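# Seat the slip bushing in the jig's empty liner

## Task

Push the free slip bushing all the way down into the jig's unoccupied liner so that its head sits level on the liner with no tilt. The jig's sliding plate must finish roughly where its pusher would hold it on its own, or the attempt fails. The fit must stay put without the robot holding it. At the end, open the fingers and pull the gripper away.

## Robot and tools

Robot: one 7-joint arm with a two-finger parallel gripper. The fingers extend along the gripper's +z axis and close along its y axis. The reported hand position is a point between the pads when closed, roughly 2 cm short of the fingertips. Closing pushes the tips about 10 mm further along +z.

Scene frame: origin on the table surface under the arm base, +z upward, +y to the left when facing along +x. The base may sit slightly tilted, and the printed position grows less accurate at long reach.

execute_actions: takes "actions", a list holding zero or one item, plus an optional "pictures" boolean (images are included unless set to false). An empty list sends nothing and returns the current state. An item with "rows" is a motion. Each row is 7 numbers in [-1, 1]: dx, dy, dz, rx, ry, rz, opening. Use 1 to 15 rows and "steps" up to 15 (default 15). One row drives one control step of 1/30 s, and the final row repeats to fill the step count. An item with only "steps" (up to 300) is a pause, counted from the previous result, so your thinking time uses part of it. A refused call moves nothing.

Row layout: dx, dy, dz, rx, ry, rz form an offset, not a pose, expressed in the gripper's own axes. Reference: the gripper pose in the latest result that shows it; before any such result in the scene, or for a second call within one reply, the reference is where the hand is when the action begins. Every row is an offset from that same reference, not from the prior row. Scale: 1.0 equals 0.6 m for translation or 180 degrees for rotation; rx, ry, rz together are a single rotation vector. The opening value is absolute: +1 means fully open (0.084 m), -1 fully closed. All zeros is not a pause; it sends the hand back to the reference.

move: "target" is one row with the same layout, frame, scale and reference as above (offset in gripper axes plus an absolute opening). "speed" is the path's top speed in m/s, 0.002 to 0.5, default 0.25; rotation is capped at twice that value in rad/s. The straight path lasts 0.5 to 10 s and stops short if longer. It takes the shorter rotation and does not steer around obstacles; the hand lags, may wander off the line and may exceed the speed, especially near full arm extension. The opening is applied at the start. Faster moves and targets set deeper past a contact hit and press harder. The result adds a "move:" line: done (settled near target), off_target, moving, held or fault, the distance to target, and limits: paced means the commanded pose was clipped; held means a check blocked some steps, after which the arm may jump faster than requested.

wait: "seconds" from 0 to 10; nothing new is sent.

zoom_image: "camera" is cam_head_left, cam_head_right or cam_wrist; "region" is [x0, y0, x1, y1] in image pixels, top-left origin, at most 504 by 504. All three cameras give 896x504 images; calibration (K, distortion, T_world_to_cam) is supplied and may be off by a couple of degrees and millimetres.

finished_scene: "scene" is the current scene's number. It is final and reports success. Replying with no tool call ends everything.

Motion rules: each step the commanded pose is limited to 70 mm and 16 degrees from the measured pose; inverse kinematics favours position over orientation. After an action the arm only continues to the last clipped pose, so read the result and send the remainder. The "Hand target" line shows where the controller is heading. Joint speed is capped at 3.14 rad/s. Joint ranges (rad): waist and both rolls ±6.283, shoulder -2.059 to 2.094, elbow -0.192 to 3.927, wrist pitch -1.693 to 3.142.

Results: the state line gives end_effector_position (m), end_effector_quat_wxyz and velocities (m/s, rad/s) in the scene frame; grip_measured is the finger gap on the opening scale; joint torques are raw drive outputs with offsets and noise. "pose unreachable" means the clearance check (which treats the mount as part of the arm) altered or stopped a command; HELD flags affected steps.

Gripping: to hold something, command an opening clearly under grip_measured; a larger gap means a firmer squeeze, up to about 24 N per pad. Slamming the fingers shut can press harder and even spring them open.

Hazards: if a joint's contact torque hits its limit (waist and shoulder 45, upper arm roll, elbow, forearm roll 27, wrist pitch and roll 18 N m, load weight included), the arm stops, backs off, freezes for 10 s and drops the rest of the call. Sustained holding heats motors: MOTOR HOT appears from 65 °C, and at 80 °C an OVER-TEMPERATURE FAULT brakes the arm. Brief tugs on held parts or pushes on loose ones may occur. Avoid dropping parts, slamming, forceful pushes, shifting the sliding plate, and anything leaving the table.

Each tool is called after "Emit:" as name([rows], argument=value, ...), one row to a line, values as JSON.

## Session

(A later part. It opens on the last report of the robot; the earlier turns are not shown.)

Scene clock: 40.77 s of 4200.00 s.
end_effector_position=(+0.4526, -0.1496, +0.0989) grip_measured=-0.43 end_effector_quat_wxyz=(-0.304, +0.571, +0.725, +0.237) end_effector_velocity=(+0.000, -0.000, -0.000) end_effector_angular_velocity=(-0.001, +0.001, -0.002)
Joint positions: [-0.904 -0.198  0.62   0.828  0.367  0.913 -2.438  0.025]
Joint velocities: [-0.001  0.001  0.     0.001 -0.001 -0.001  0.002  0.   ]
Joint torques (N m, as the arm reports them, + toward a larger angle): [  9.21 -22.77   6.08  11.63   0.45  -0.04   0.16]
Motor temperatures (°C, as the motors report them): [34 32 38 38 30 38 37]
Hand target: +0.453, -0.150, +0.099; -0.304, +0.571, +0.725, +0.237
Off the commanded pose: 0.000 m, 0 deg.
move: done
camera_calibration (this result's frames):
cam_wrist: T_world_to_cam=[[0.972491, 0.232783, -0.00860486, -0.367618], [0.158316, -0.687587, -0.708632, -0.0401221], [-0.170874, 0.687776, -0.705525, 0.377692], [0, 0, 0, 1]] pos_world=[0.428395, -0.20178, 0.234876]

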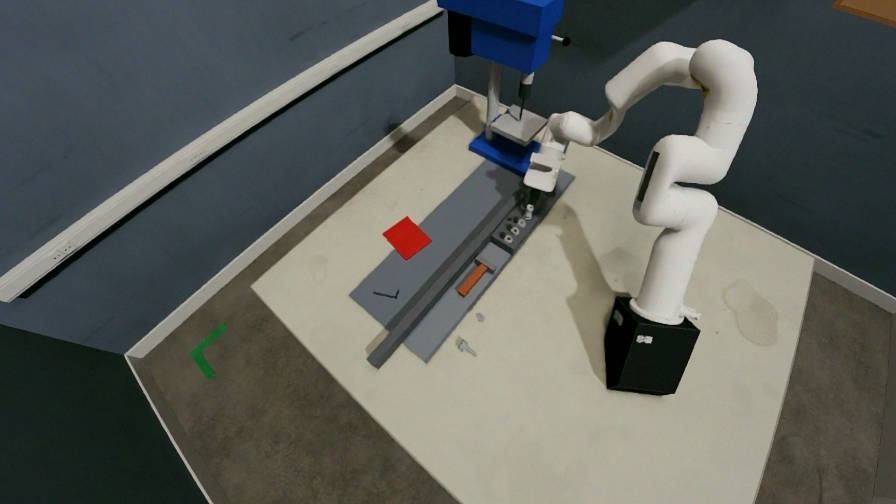

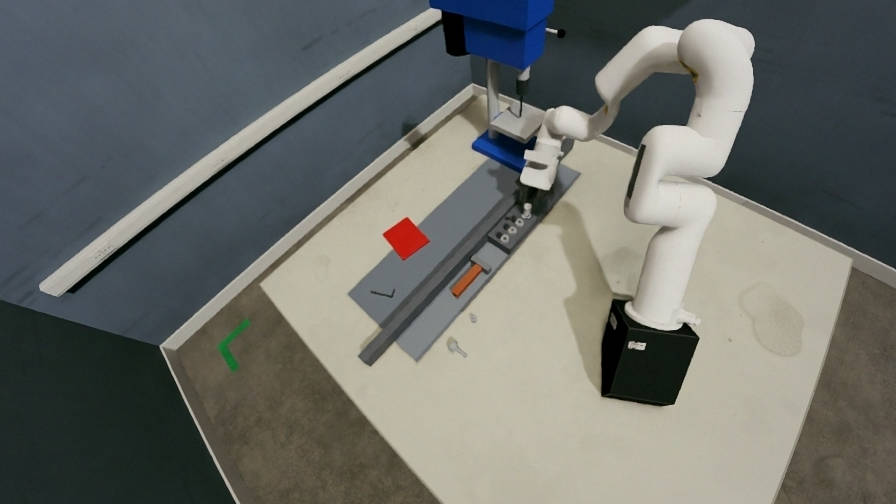

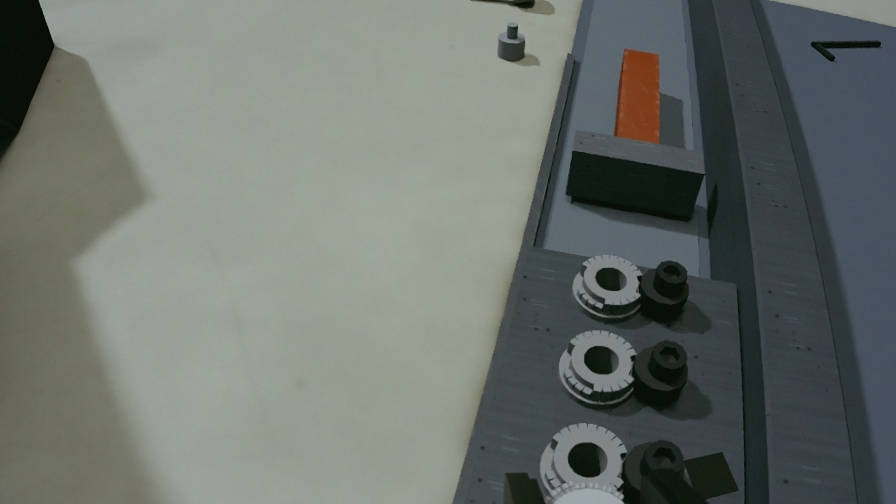

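Emit:
move(target=[-0.012,0,0.012,0,0,0,-0.75], speed=0.01)

Emit:
zoom_image(camera="cam_head_left", region=[500, 180, 560, 240])

Emit:
zoom_image(camera="cam_head_right", region=[500, 180, 560, 240])

Scene clock: 42.57 s of 4200.00 s.
end_effector_position=(+0.4529, -0.1495, +0.0891) grip_measured=-0.43 end_effector_quat_wxyz=(-0.304, +0.571, +0.725, +0.238) end_effector_velocity=(+0.000, +0.000, -0.000) end_effector_angular_velocity=(-0.000, -0.001, +0.001)
Joint positions: [-0.912 -0.166  0.625  0.832  0.351  0.888 -2.437  0.025]
Joint velocities: [-0.     0.     0.001 -0.    -0.001 -0.001  0.     0.   ]
Joint torques (N m, as the arm reports them, + toward a larger angle): [  6.05 -17.72   3.87   8.23  -1.03  -2.57   0.24]
Motor temperatures (°C, as the motors report them): [34 32 38 38 30 38 37]
Hand target: +0.453, -0.150, +0.089; -0.304, +0.571, +0.725, +0.237
Off the commanded pose: 0.001 m, 0 deg.
move: done
camera_calibration (this result's frames):
cam_wrist: T_world_to_cam=[[0.972397, 0.233203, -0.0078028, -0.368024], [0.15922, -0.687611, -0.708407, -0.0474647], [-0.170568, 0.68761, -0.705761, 0.370625], [0, 0, 0, 1]] pos_world=[0.428639, -0.201659, 0.225077]

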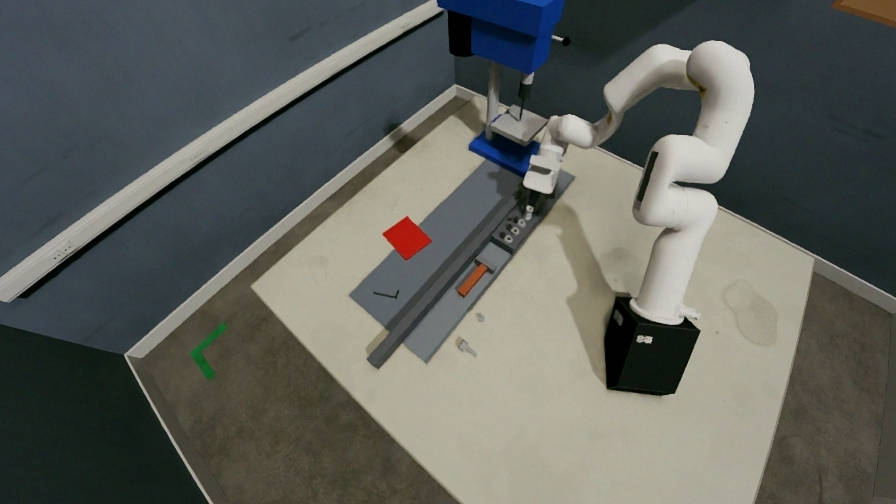

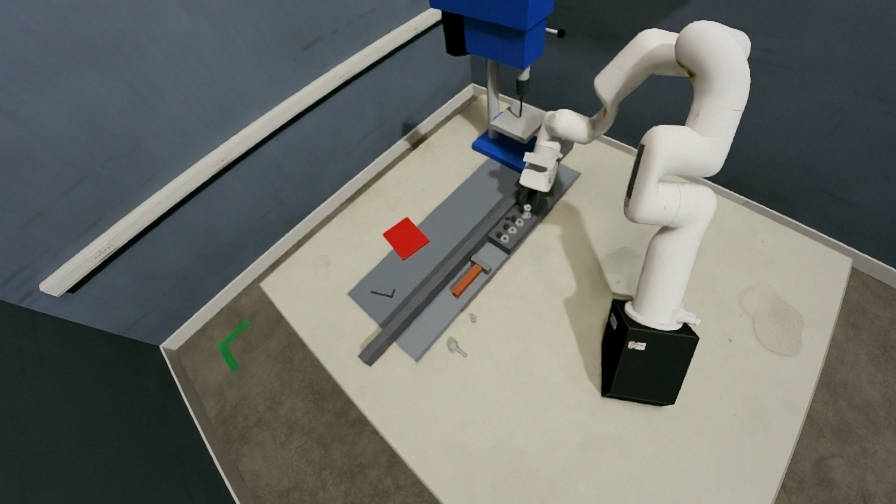

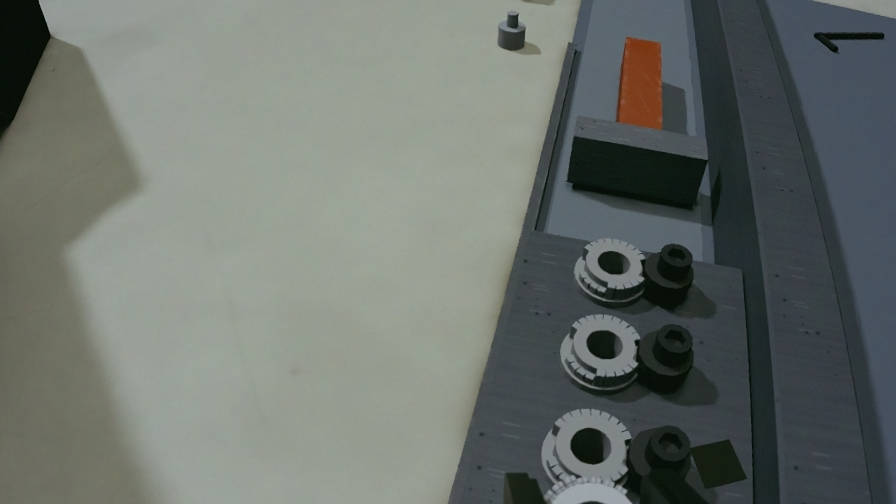

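Region (500, 180, 560, 240) of cam_head_left's 896x504 image, scaled by 8.400, with more detail than that image has.

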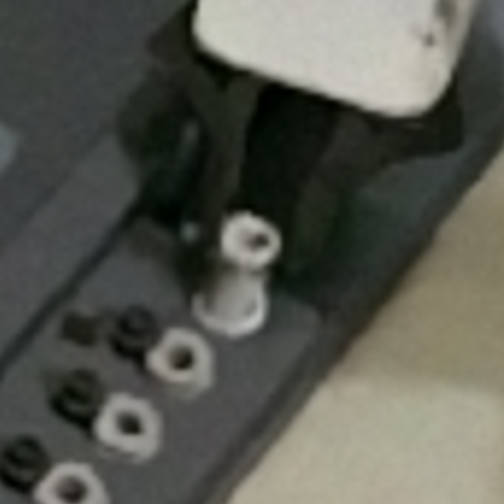

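Region (500, 180, 560, 240) of cam_head_right's 896x504 image, scaled by 8.400, with more detail than that image has.

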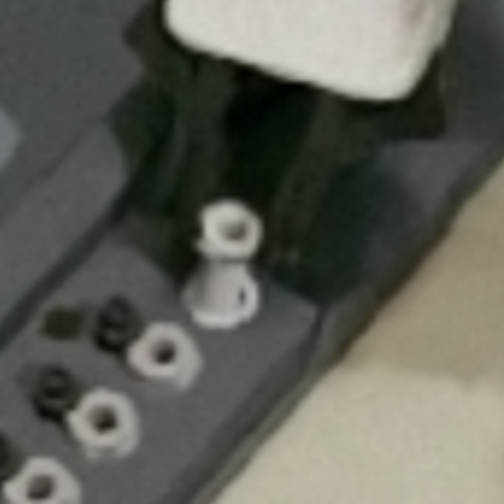

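Emit:
move(target=[0.003,-0.003,-0.0135,0,0,0,-0.75], speed=0.02)

Emit:
zoom_image(camera="cam_head_left", region=[500, 180, 560, 240])

Emit:
zoom_image(camera="cam_head_right", region=[500, 180, 560, 240])

Scene clock: 43.93 s of 4200.00 s.
end_effector_position=(+0.4521, -0.1543, +0.0959) grip_measured=-0.43 end_effector_quat_wxyz=(-0.304, +0.571, +0.725, +0.238) end_effector_velocity=(+0.001, -0.000, +0.001) end_effector_angular_velocity=(+0.000, -0.002, +0.001)
Joint positions: [-0.91  -0.191  0.615  0.834  0.361  0.915 -2.446  0.025]
Joint velocities: [ 0.001 -0.002  0.     0.001  0.001  0.002 -0.001 -0.   ]
Joint torques (N m, as the arm reports them, + toward a larger angle): [  9.2  -23.04   6.18  11.64   0.35  -0.04   0.2 ]
Motor temperatures (°C, as the motors report them): [34 32 38 38 30 38 37]
Hand target: +0.452, -0.154, +0.096; -0.304, +0.571, +0.725, +0.238
Off the commanded pose: 0.000 m, 0 deg.
move: done
camera_calibration (this result's frames):
cam_wrist: T_world_to_cam=[[0.97242, 0.233096, -0.00813373, -0.366042], [0.15888, -0.687534, -0.708558, -0.045604], [-0.170754, 0.687723, -0.705606, 0.378658], [0, 0, 0, 1]] pos_world=[0.427849, -0.206443, 0.231893]

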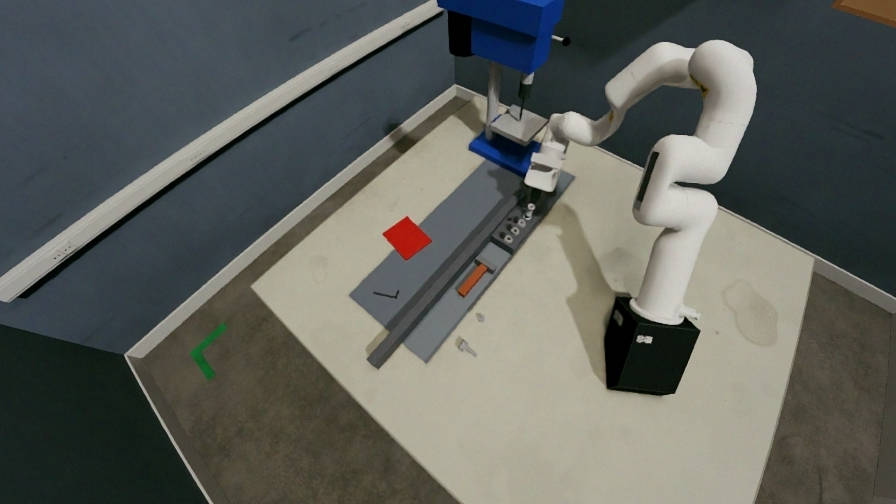

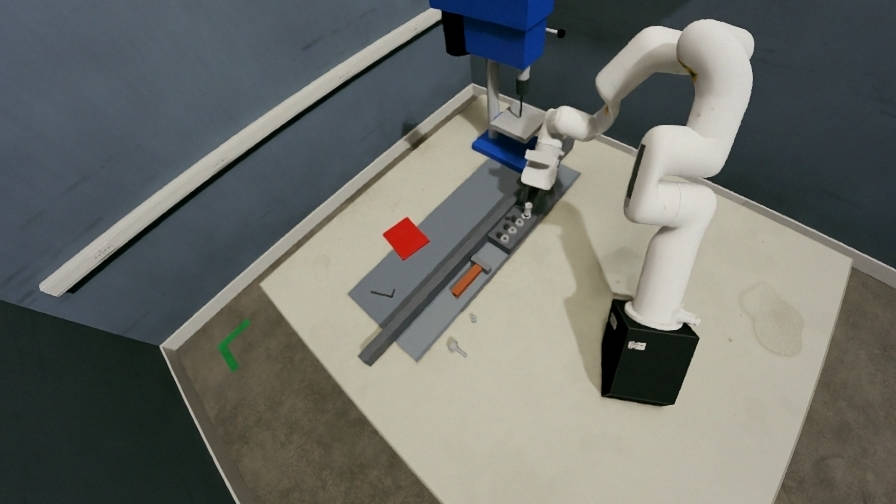

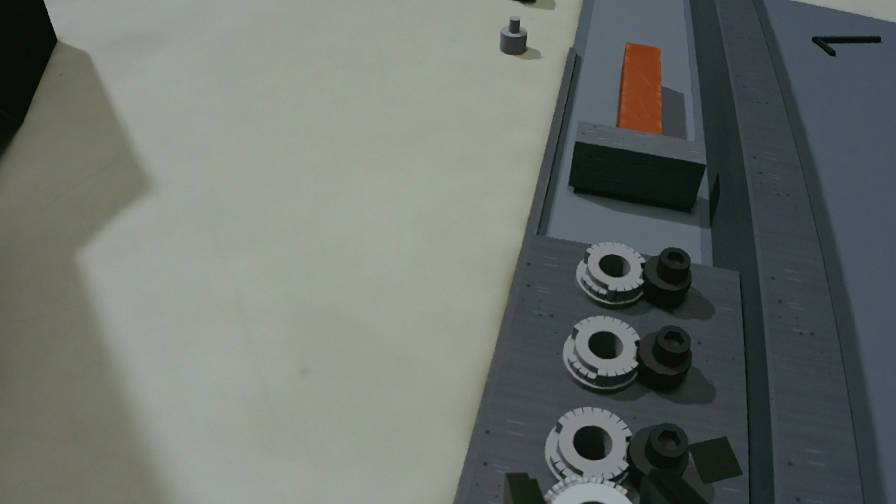

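Region (500, 180, 560, 240) of cam_head_left's 896x504 image, scaled by 8.400, with more detail than that image has.

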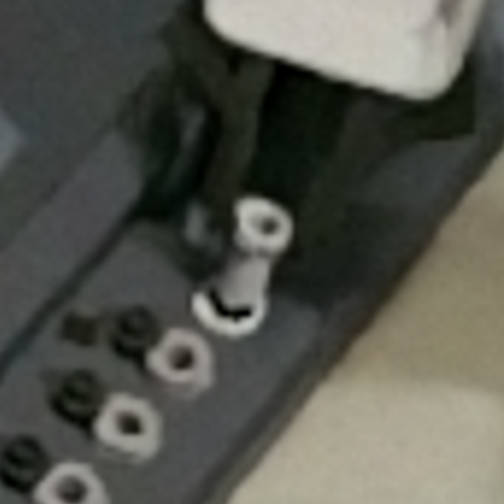

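Region (500, 180, 560, 240) of cam_head_right's 896x504 image, scaled by 8.400, with more detail than that image has.

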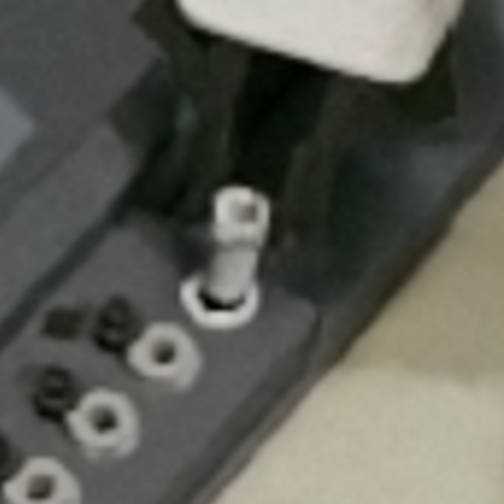

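Emit:
move(target=[-0.013,0,0.013,0,0,0,-0.75], speed=0.01)

Emit:
zoom_image(camera="cam_head_left", region=[500, 180, 560, 240])

Emit:
zoom_image(camera="cam_head_right", region=[500, 180, 560, 240])

Scene clock: 45.97 s of 4200.00 s.
end_effector_position=(+0.4525, -0.1542, +0.0852) grip_measured=-0.43 end_effector_quat_wxyz=(-0.304, +0.571, +0.725, +0.238) end_effector_velocity=(-0.001, +0.001, -0.001) end_effector_angular_velocity=(+0.002, +0.002, +0.002)
Joint positions: [-0.92  -0.156  0.621  0.84   0.344  0.888 -2.446  0.025]
Joint velocities: [-0.002  0.003  0.002 -0.002 -0.001 -0.001  0.    -0.   ]
Joint torques (N m, as the arm reports them, + toward a larger angle): [  3.82 -19.09   1.97   7.86  -2.17  -2.26   0.21]
Motor temperatures (°C, as the motors report them): [34 32 38 38 30 38 37]
Hand target: +0.452, -0.154, +0.085; -0.304, +0.571, +0.725, +0.238
Off the commanded pose: 0.001 m, 0 deg.
move: done
camera_calibration (this result's frames):
cam_wrist: T_world_to_cam=[[0.972407, 0.233184, -0.00711264, -0.366674], [0.159747, -0.687763, -0.708141, -0.0536948], [-0.170019, 0.687464, -0.706035, 0.370839], [0, 0, 0, 1]] pos_world=[0.428184, -0.206365, 0.221194]

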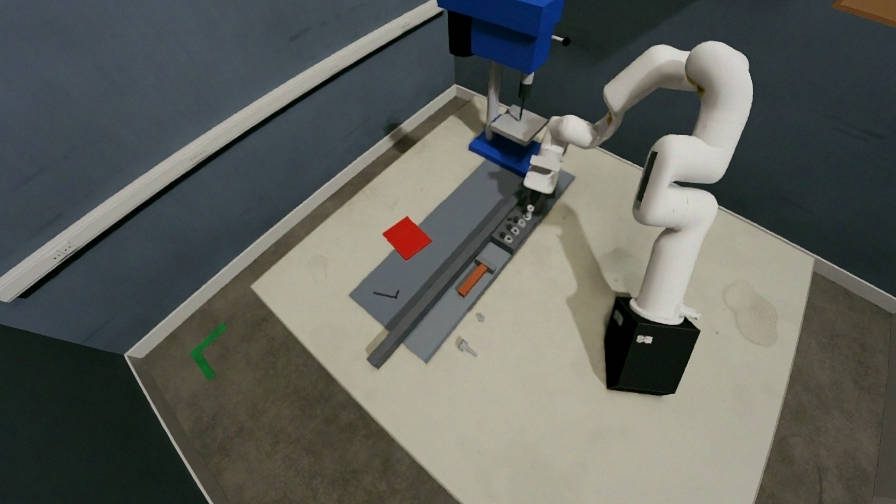

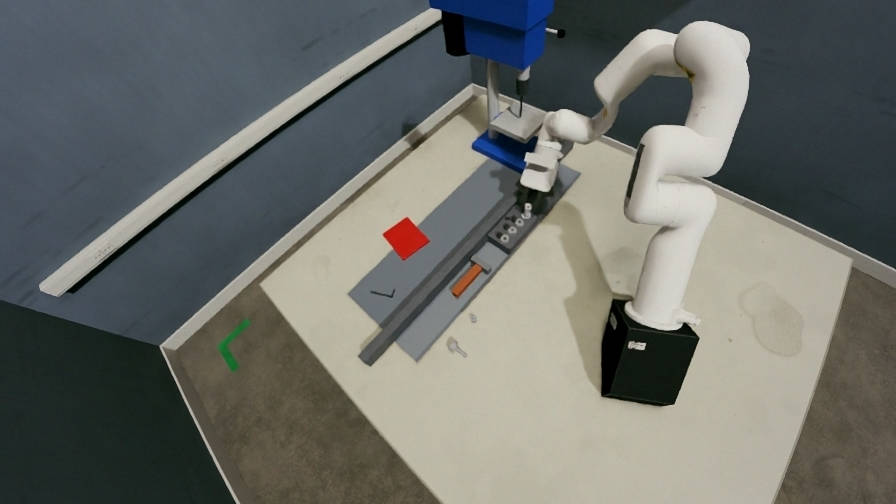

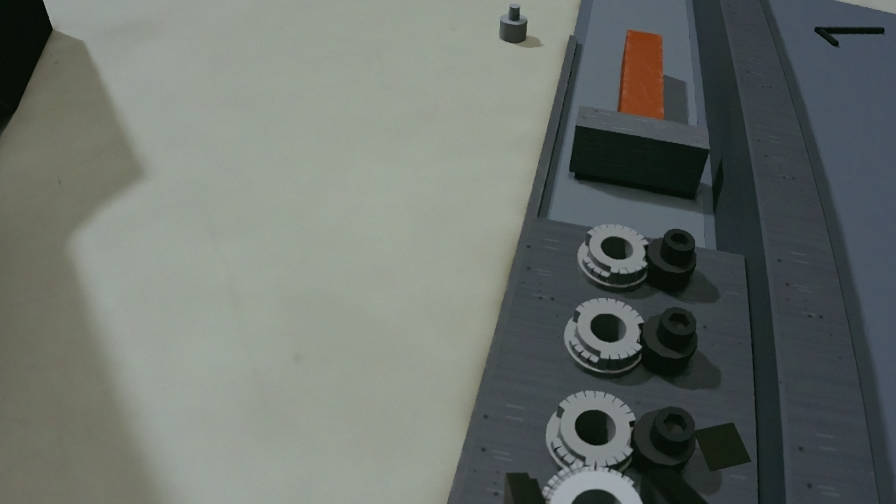

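Region (500, 180, 560, 240) of cam_head_left's 896x504 image, scaled by 8.400, with more detail than that image has.

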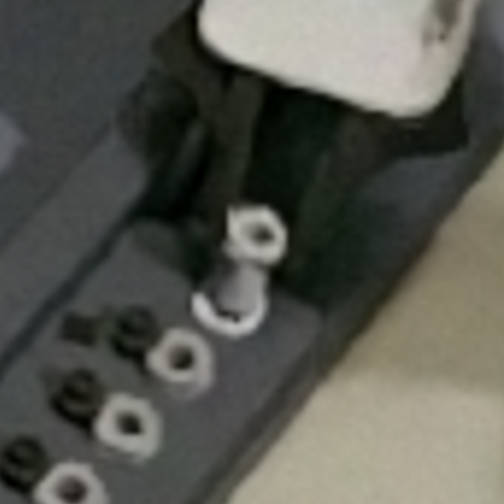

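Region (500, 180, 560, 240) of cam_head_right's 896x504 image, scaled by 8.400, with more detail than that image has.

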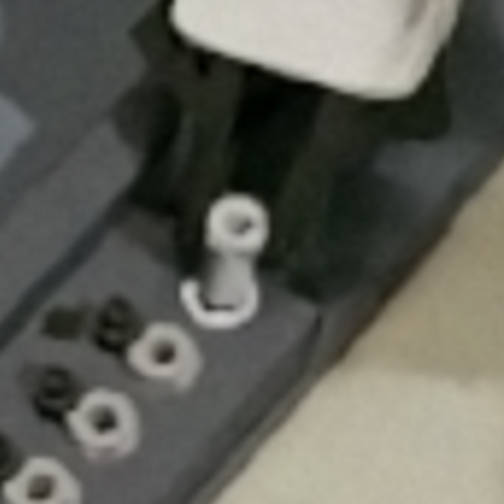

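Emit:
move(target=[0.0065,0.0025,-0.002,0,0,0,-0.9], speed=0.02)

Emit:
zoom_image(camera="cam_head_left", region=[505, 190, 545, 230])

Emit:
zoom_image(camera="cam_head_right", region=[505, 190, 545, 230])

Scene clock: 47.53 s of 4200.00 s.
end_effector_position=(+0.4533, -0.1522, +0.0886) grip_measured=-0.43 end_effector_quat_wxyz=(-0.304, +0.571, +0.725, +0.238) end_effector_velocity=(+0.001, +0.001, +0.001) end_effector_angular_velocity=(+0.001, -0.002, +0.001)
Joint positions: [-0.914 -0.164  0.621  0.838  0.348  0.892 -2.44   0.025]
Joint velocities: [ 0.002 -0.001  0.001  0.001  0.001  0.001  0.    -0.   ]
Joint torques (N m, as the arm reports them, + toward a larger angle): [  9.25 -23.21   6.33  11.24   0.42  -0.03   0.18]
Motor temperatures (°C, as the motors report them): [34 32 38 38 30 38 37]
Hand target: +0.454, -0.152, +0.089; -0.304, +0.571, +0.725, +0.238
Off the commanded pose: 0.000 m, 0 deg.
move: done
camera_calibration (this result's frames):
cam_wrist: T_world_to_cam=[[0.972491, 0.232813, -0.00767524, -0.367931], [0.159091, -0.687887, -0.708167, -0.0497568], [-0.170151, 0.687466, -0.706003, 0.372027], [0, 0, 0, 1]] pos_world=[0.429026, -0.204324, 0.224592]

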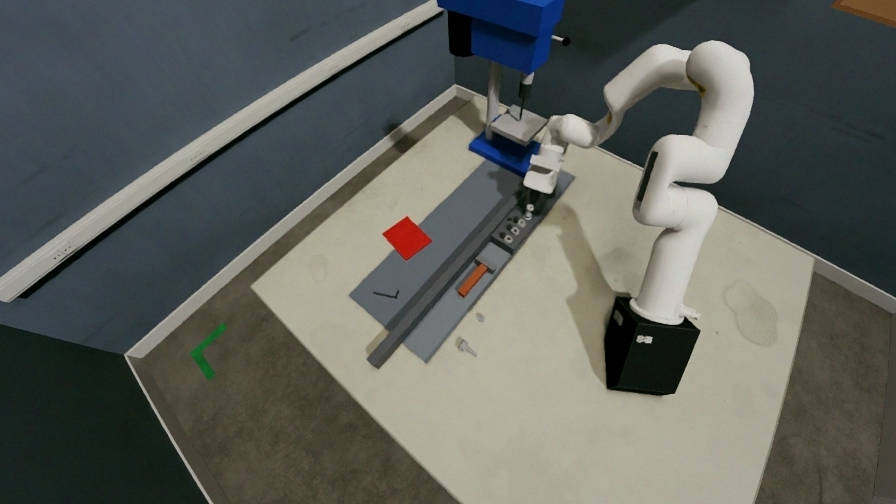

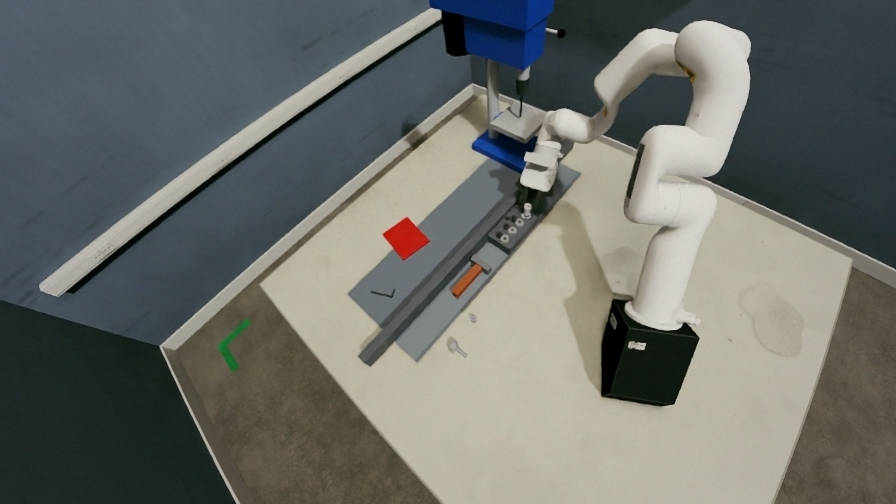

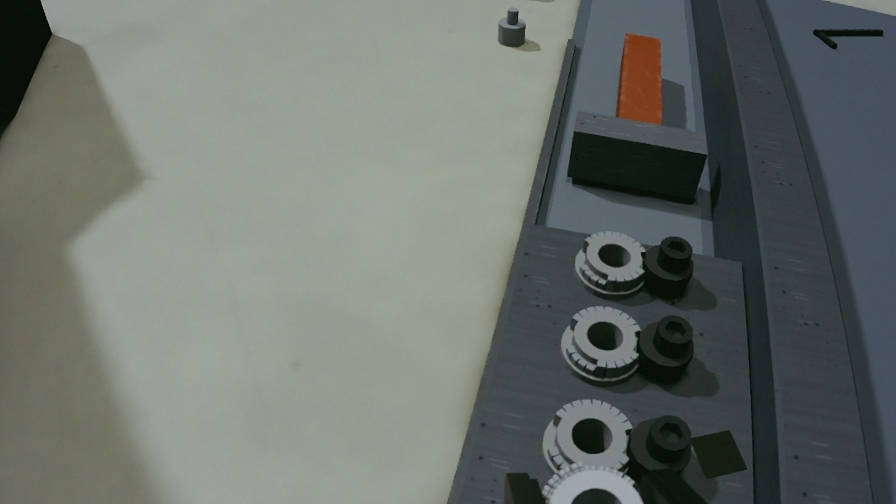

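Region (505, 190, 545, 230) of cam_head_left's 896x504 image, scaled by 12.600, with more detail than that image has.

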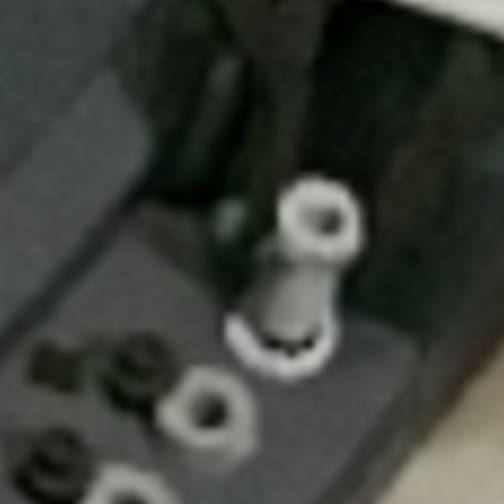

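Region (505, 190, 545, 230) of cam_head_right's 896x504 image, scaled by 12.600, with more detail than that image has.

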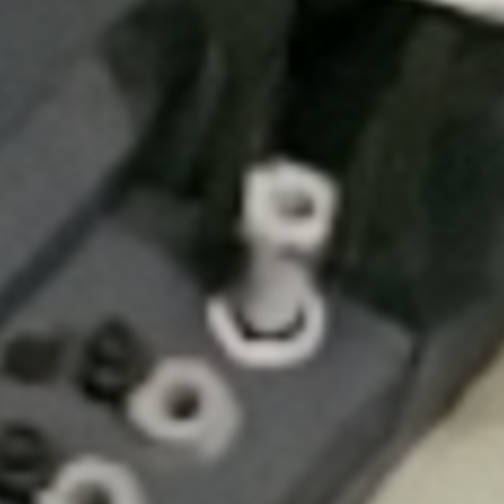

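Emit:
move(target=[-0.0075,0,0.0075,0,0,0,-0.9], speed=0.006)

Emit:
zoom_image(camera="cam_head_left", region=[505, 190, 545, 230])

Emit:
zoom_image(camera="cam_head_right", region=[505, 190, 545, 230])

Scene clock: 49.57 s of 4200.00 s.
end_effector_position=(+0.4541, -0.1514, +0.0831) grip_measured=-0.43 end_effector_quat_wxyz=(-0.303, +0.570, +0.726, +0.238) end_effector_velocity=(-0.006, -0.009, -0.008) end_effector_angular_velocity=(-0.008, +0.017, -0.017)
Joint positions: [-0.919 -0.144  0.626  0.841  0.338  0.877 -2.439  0.025]
Joint velocities: [-0.013  0.004 -0.015 -0.005 -0.005 -0.005 -0.    -0.001]
Joint torques (N m, as the arm reports them, + toward a larger angle): [  4.56 -20.26   2.27   9.67  -1.81  -2.56   0.23]
Motor temperatures (°C, as the motors report them): [34 32 38 38 30 38 37]
Hand target: +0.453, -0.152, +0.082; -0.304, +0.571, +0.725, +0.238
Off the commanded pose: 0.001 m, 0 deg.
move: done
camera_calibration (this result's frames):
cam_wrist: T_world_to_cam=[[0.97213, 0.234374, -0.00559391, -0.368671], [0.161606, -0.68721, -0.708255, -0.0542846], [-0.169841, 0.687613, -0.705934, 0.367591], [0, 0, 0, 1]] pos_world=[0.429601, -0.203658, 0.218985]

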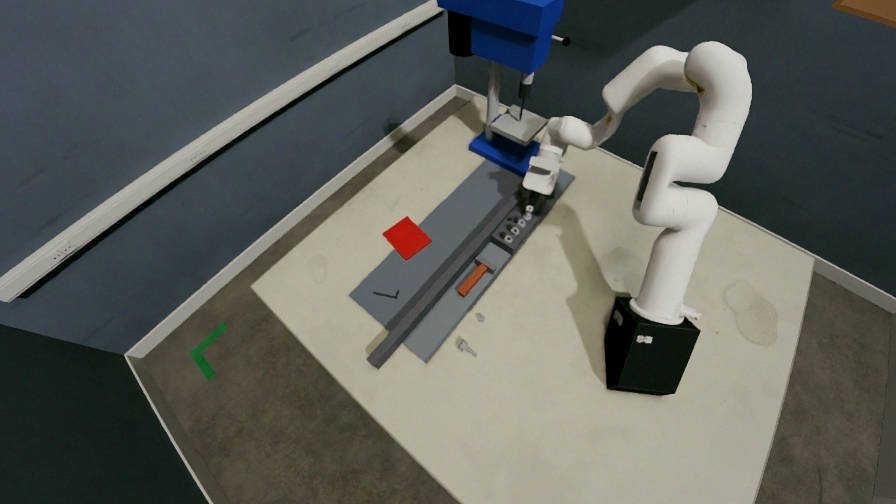

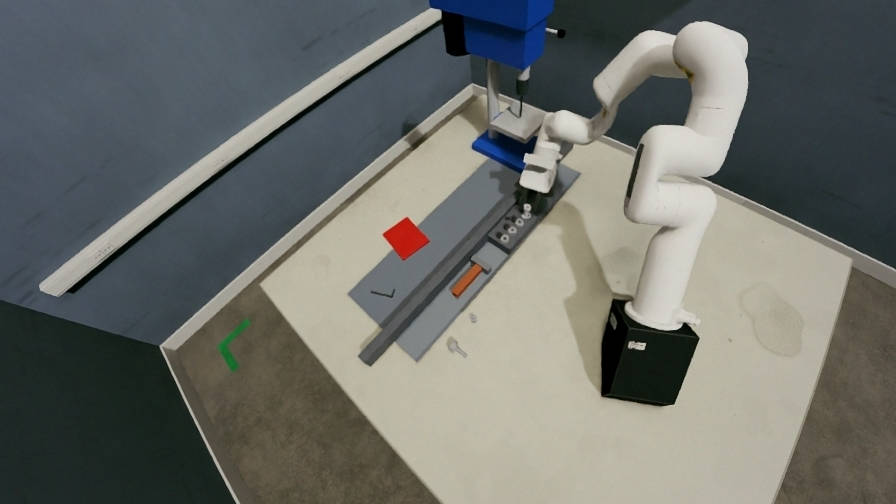

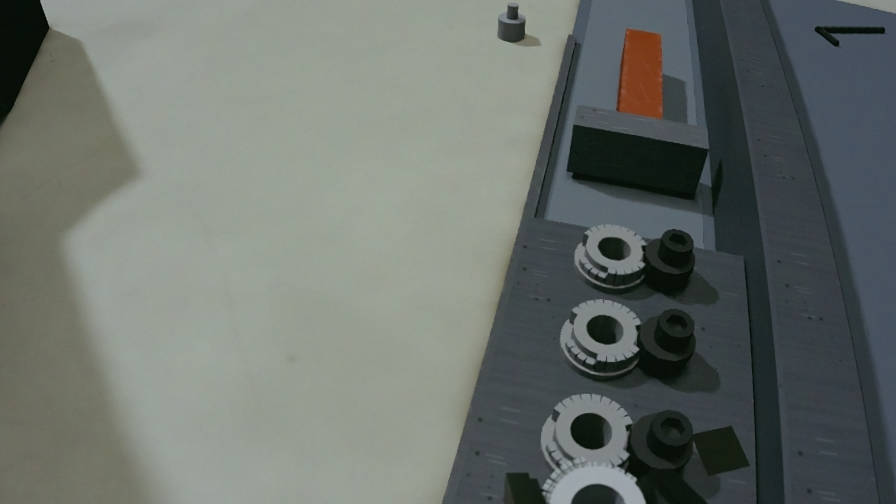

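Region (505, 190, 545, 230) of cam_head_left's 896x504 image, scaled by 12.600, with more detail than that image has.

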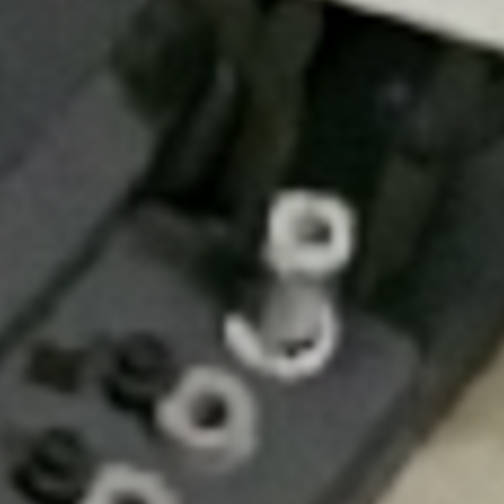

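Region (505, 190, 545, 230) of cam_head_right's 896x504 image, scaled by 12.600, with more detail than that image has.

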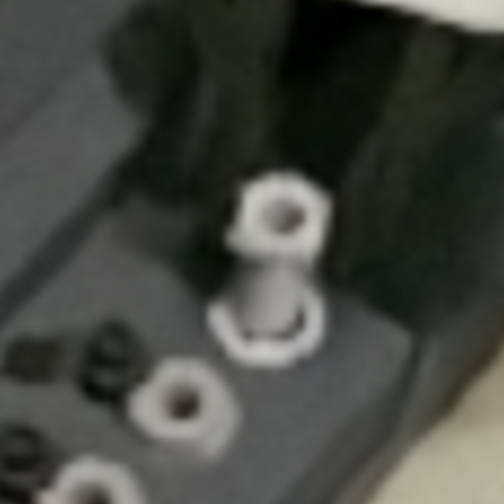

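Emit:
execute_actions([
  {"rows":[[0,-0.001,0,0,0,0,-0.9],[0,-0.002,0,0,0,0,-0.9],[0.0005,-0.003,0.0005,0,0,0,-0.9],[0.001,-0.004,0.001,0,0,0,-0.9]],"steps":15},
])

Emit:
zoom_image(camera="cam_head_left", region=[505, 190, 545, 230])

Emit:
zoom_image(camera="cam_head_right", region=[505, 190, 545, 230])

Scene clock: 50.77 s of 4200.00 s.
end_effector_position=(+0.4509, -0.1526, +0.0819) grip_measured=-0.44 end_effector_quat_wxyz=(-0.303, +0.572, +0.725, +0.238) end_effector_velocity=(+0.007, -0.010, -0.001) end_effector_angular_velocity=(-0.013, -0.010, -0.021)
Joint positions: [-0.919 -0.15   0.62   0.832  0.343  0.873 -2.446  0.025]
Joint velocities: [-0.001 -0.    -0.012  0.015  0.002 -0.006  0.001  0.   ]
Joint torques (N m, as the arm reports them, + toward a larger angle): [  8.78 -22.83   6.05   8.82  -0.27   0.65   0.28]
Motor temperatures (°C, as the motors report them): [34 32 38 38 30 38 37]
Hand target: +0.452, -0.151, +0.083; -0.303, +0.570, +0.726, +0.238
Off the commanded pose: 0.002 m, 0 deg.
Steps of this call (steps 1 to 21: nothing new was sent; steps 22 to 36: all 15 steps of this action). Readings (end_effector_position):
22: (+0.4533, -0.1522, +0.0823)
23: (+0.4533, -0.1521, +0.0824)
25: (+0.4530, -0.1524, +0.0825)
29: (+0.4525, -0.1526, +0.0826)
36: the state above
camera_calibration (this result's frames):
cam_wrist: T_world_to_cam=[[0.972845, 0.231328, -0.0077352, -0.365932], [0.158193, -0.688932, -0.707352, -0.0542273], [-0.168959, 0.68692, -0.706819, 0.366567], [0, 0, 0, 1]] pos_world=[0.426509, -0.204511, 0.217908]

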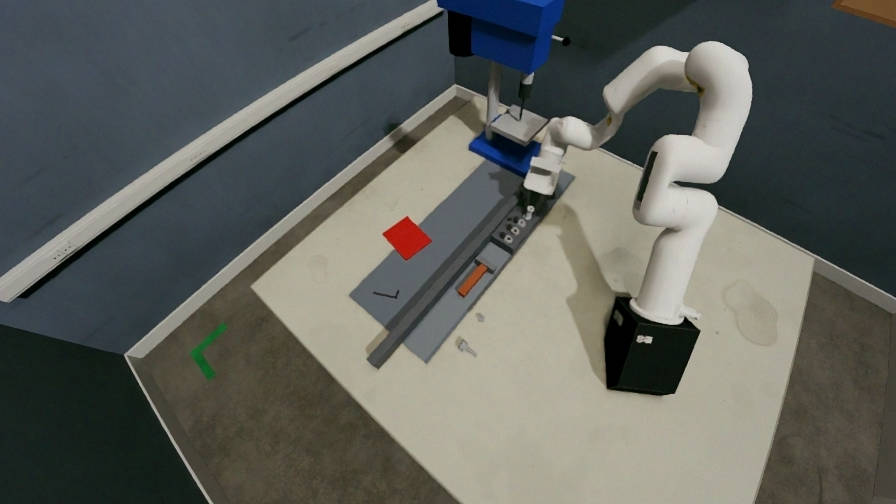

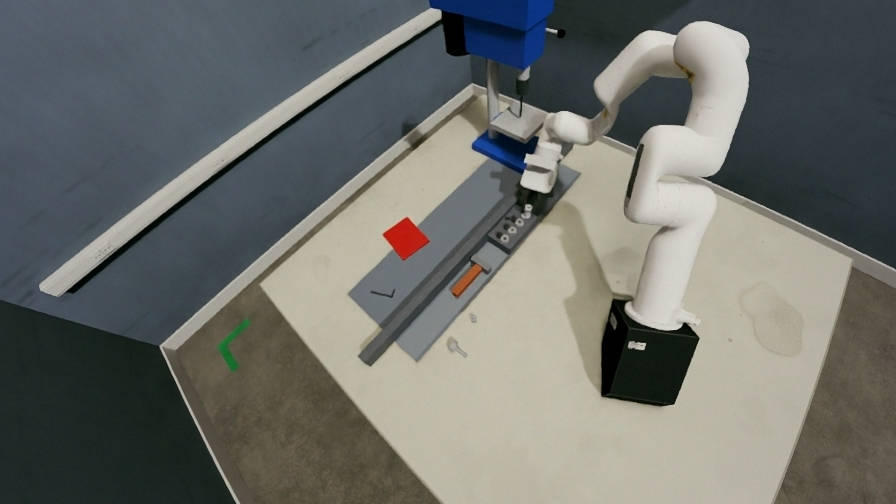

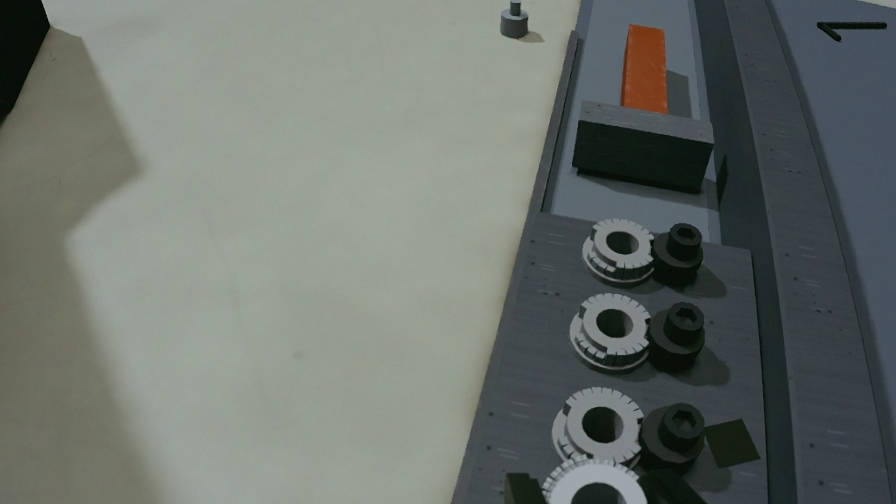

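Region (505, 190, 545, 230) of cam_head_left's 896x504 image, scaled by 12.600, with more detail than that image has.

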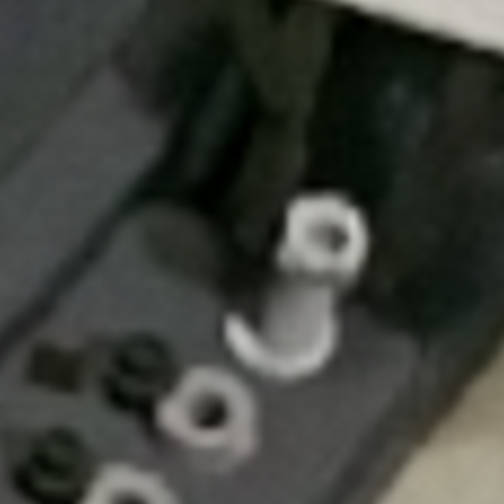

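Region (505, 190, 545, 230) of cam_head_right's 896x504 image, scaled by 12.600, with more detail than that image has.

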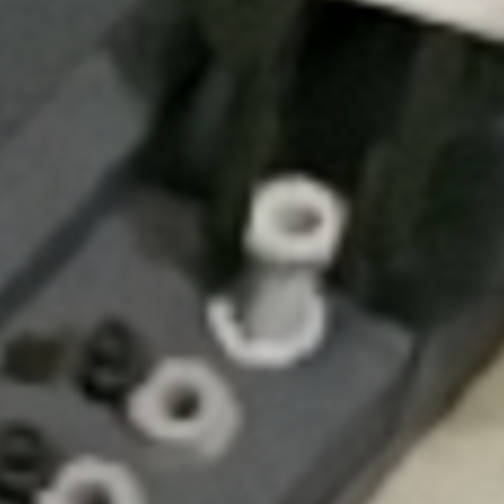

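Emit:
move(target=[-0.0095,0.0015,0.0095,0,0,0,-0.9], speed=0.008)

Emit:
zoom_image(camera="cam_head_left", region=[505, 190, 545, 230])

Scene clock: 52.60 s of 4200.00 s.
end_effector_position=(+0.4525, -0.1517, +0.0744) grip_measured=-0.43 end_effector_quat_wxyz=(-0.303, +0.571, +0.725, +0.238) end_effector_velocity=(-0.001, +0.000, -0.001) end_effector_angular_velocity=(+0.001, +0.002, +0.001)
Joint positions: [-0.926 -0.121  0.628  0.84   0.327  0.854 -2.442  0.025]
Joint velocities: [-0.003  0.001  0.002 -0.001 -0.001  0.001  0.    -0.   ]
Joint torques (N m, as the arm reports them, + toward a larger angle): [  3.02 -19.05   1.21   6.53  -2.62  -2.08   0.22]
Motor temperatures (°C, as the motors report them): [34 32 38 38 30 38 37]
Hand target: +0.452, -0.152, +0.074; -0.303, +0.572, +0.725, +0.237
Off the commanded pose: 0.001 m, 0 deg.
move: done
camera_calibration (this result's frames):
cam_wrist: T_world_to_cam=[[0.9726, 0.23241, -0.00597084, -0.367564], [0.160145, -0.688356, -0.707474, -0.0599037], [-0.168534, 0.687133, -0.706714, 0.36076], [0, 0, 0, 1]] pos_world=[0.427886, -0.2037, 0.210379]

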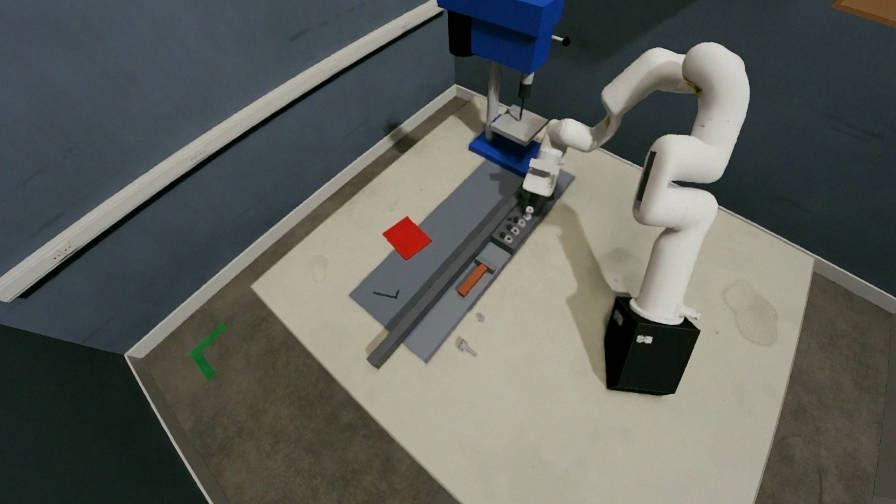

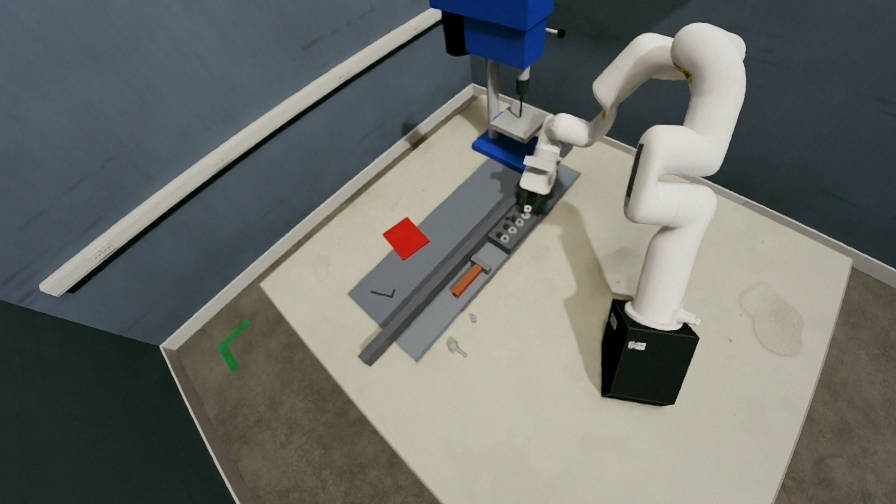

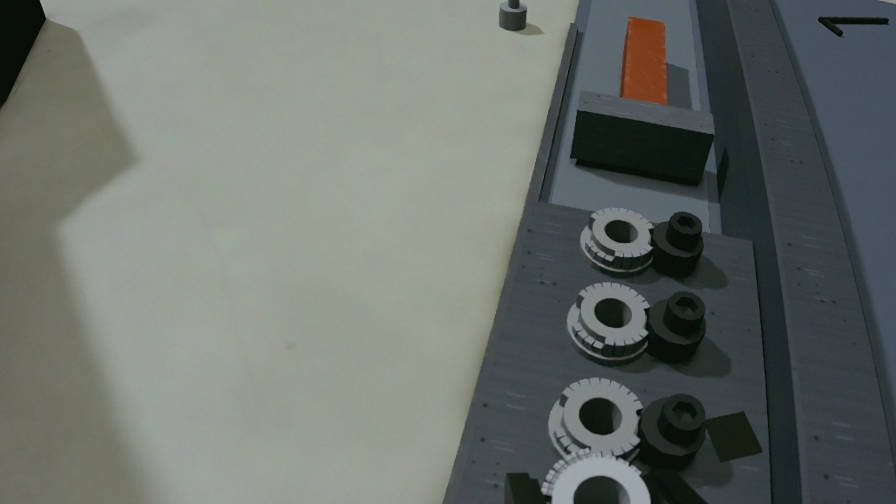

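Region (505, 190, 545, 230) of cam_head_left's 896x504 image, scaled by 12.600, with more detail than that image has.

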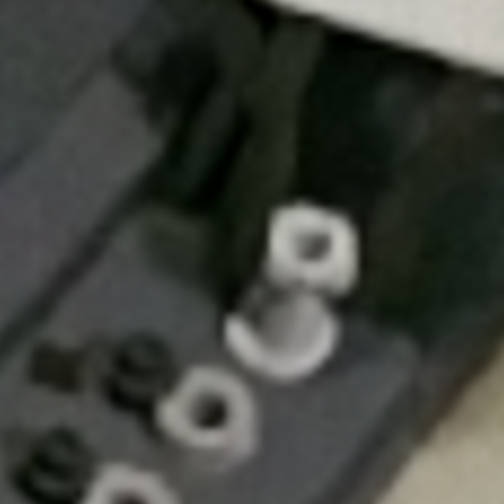

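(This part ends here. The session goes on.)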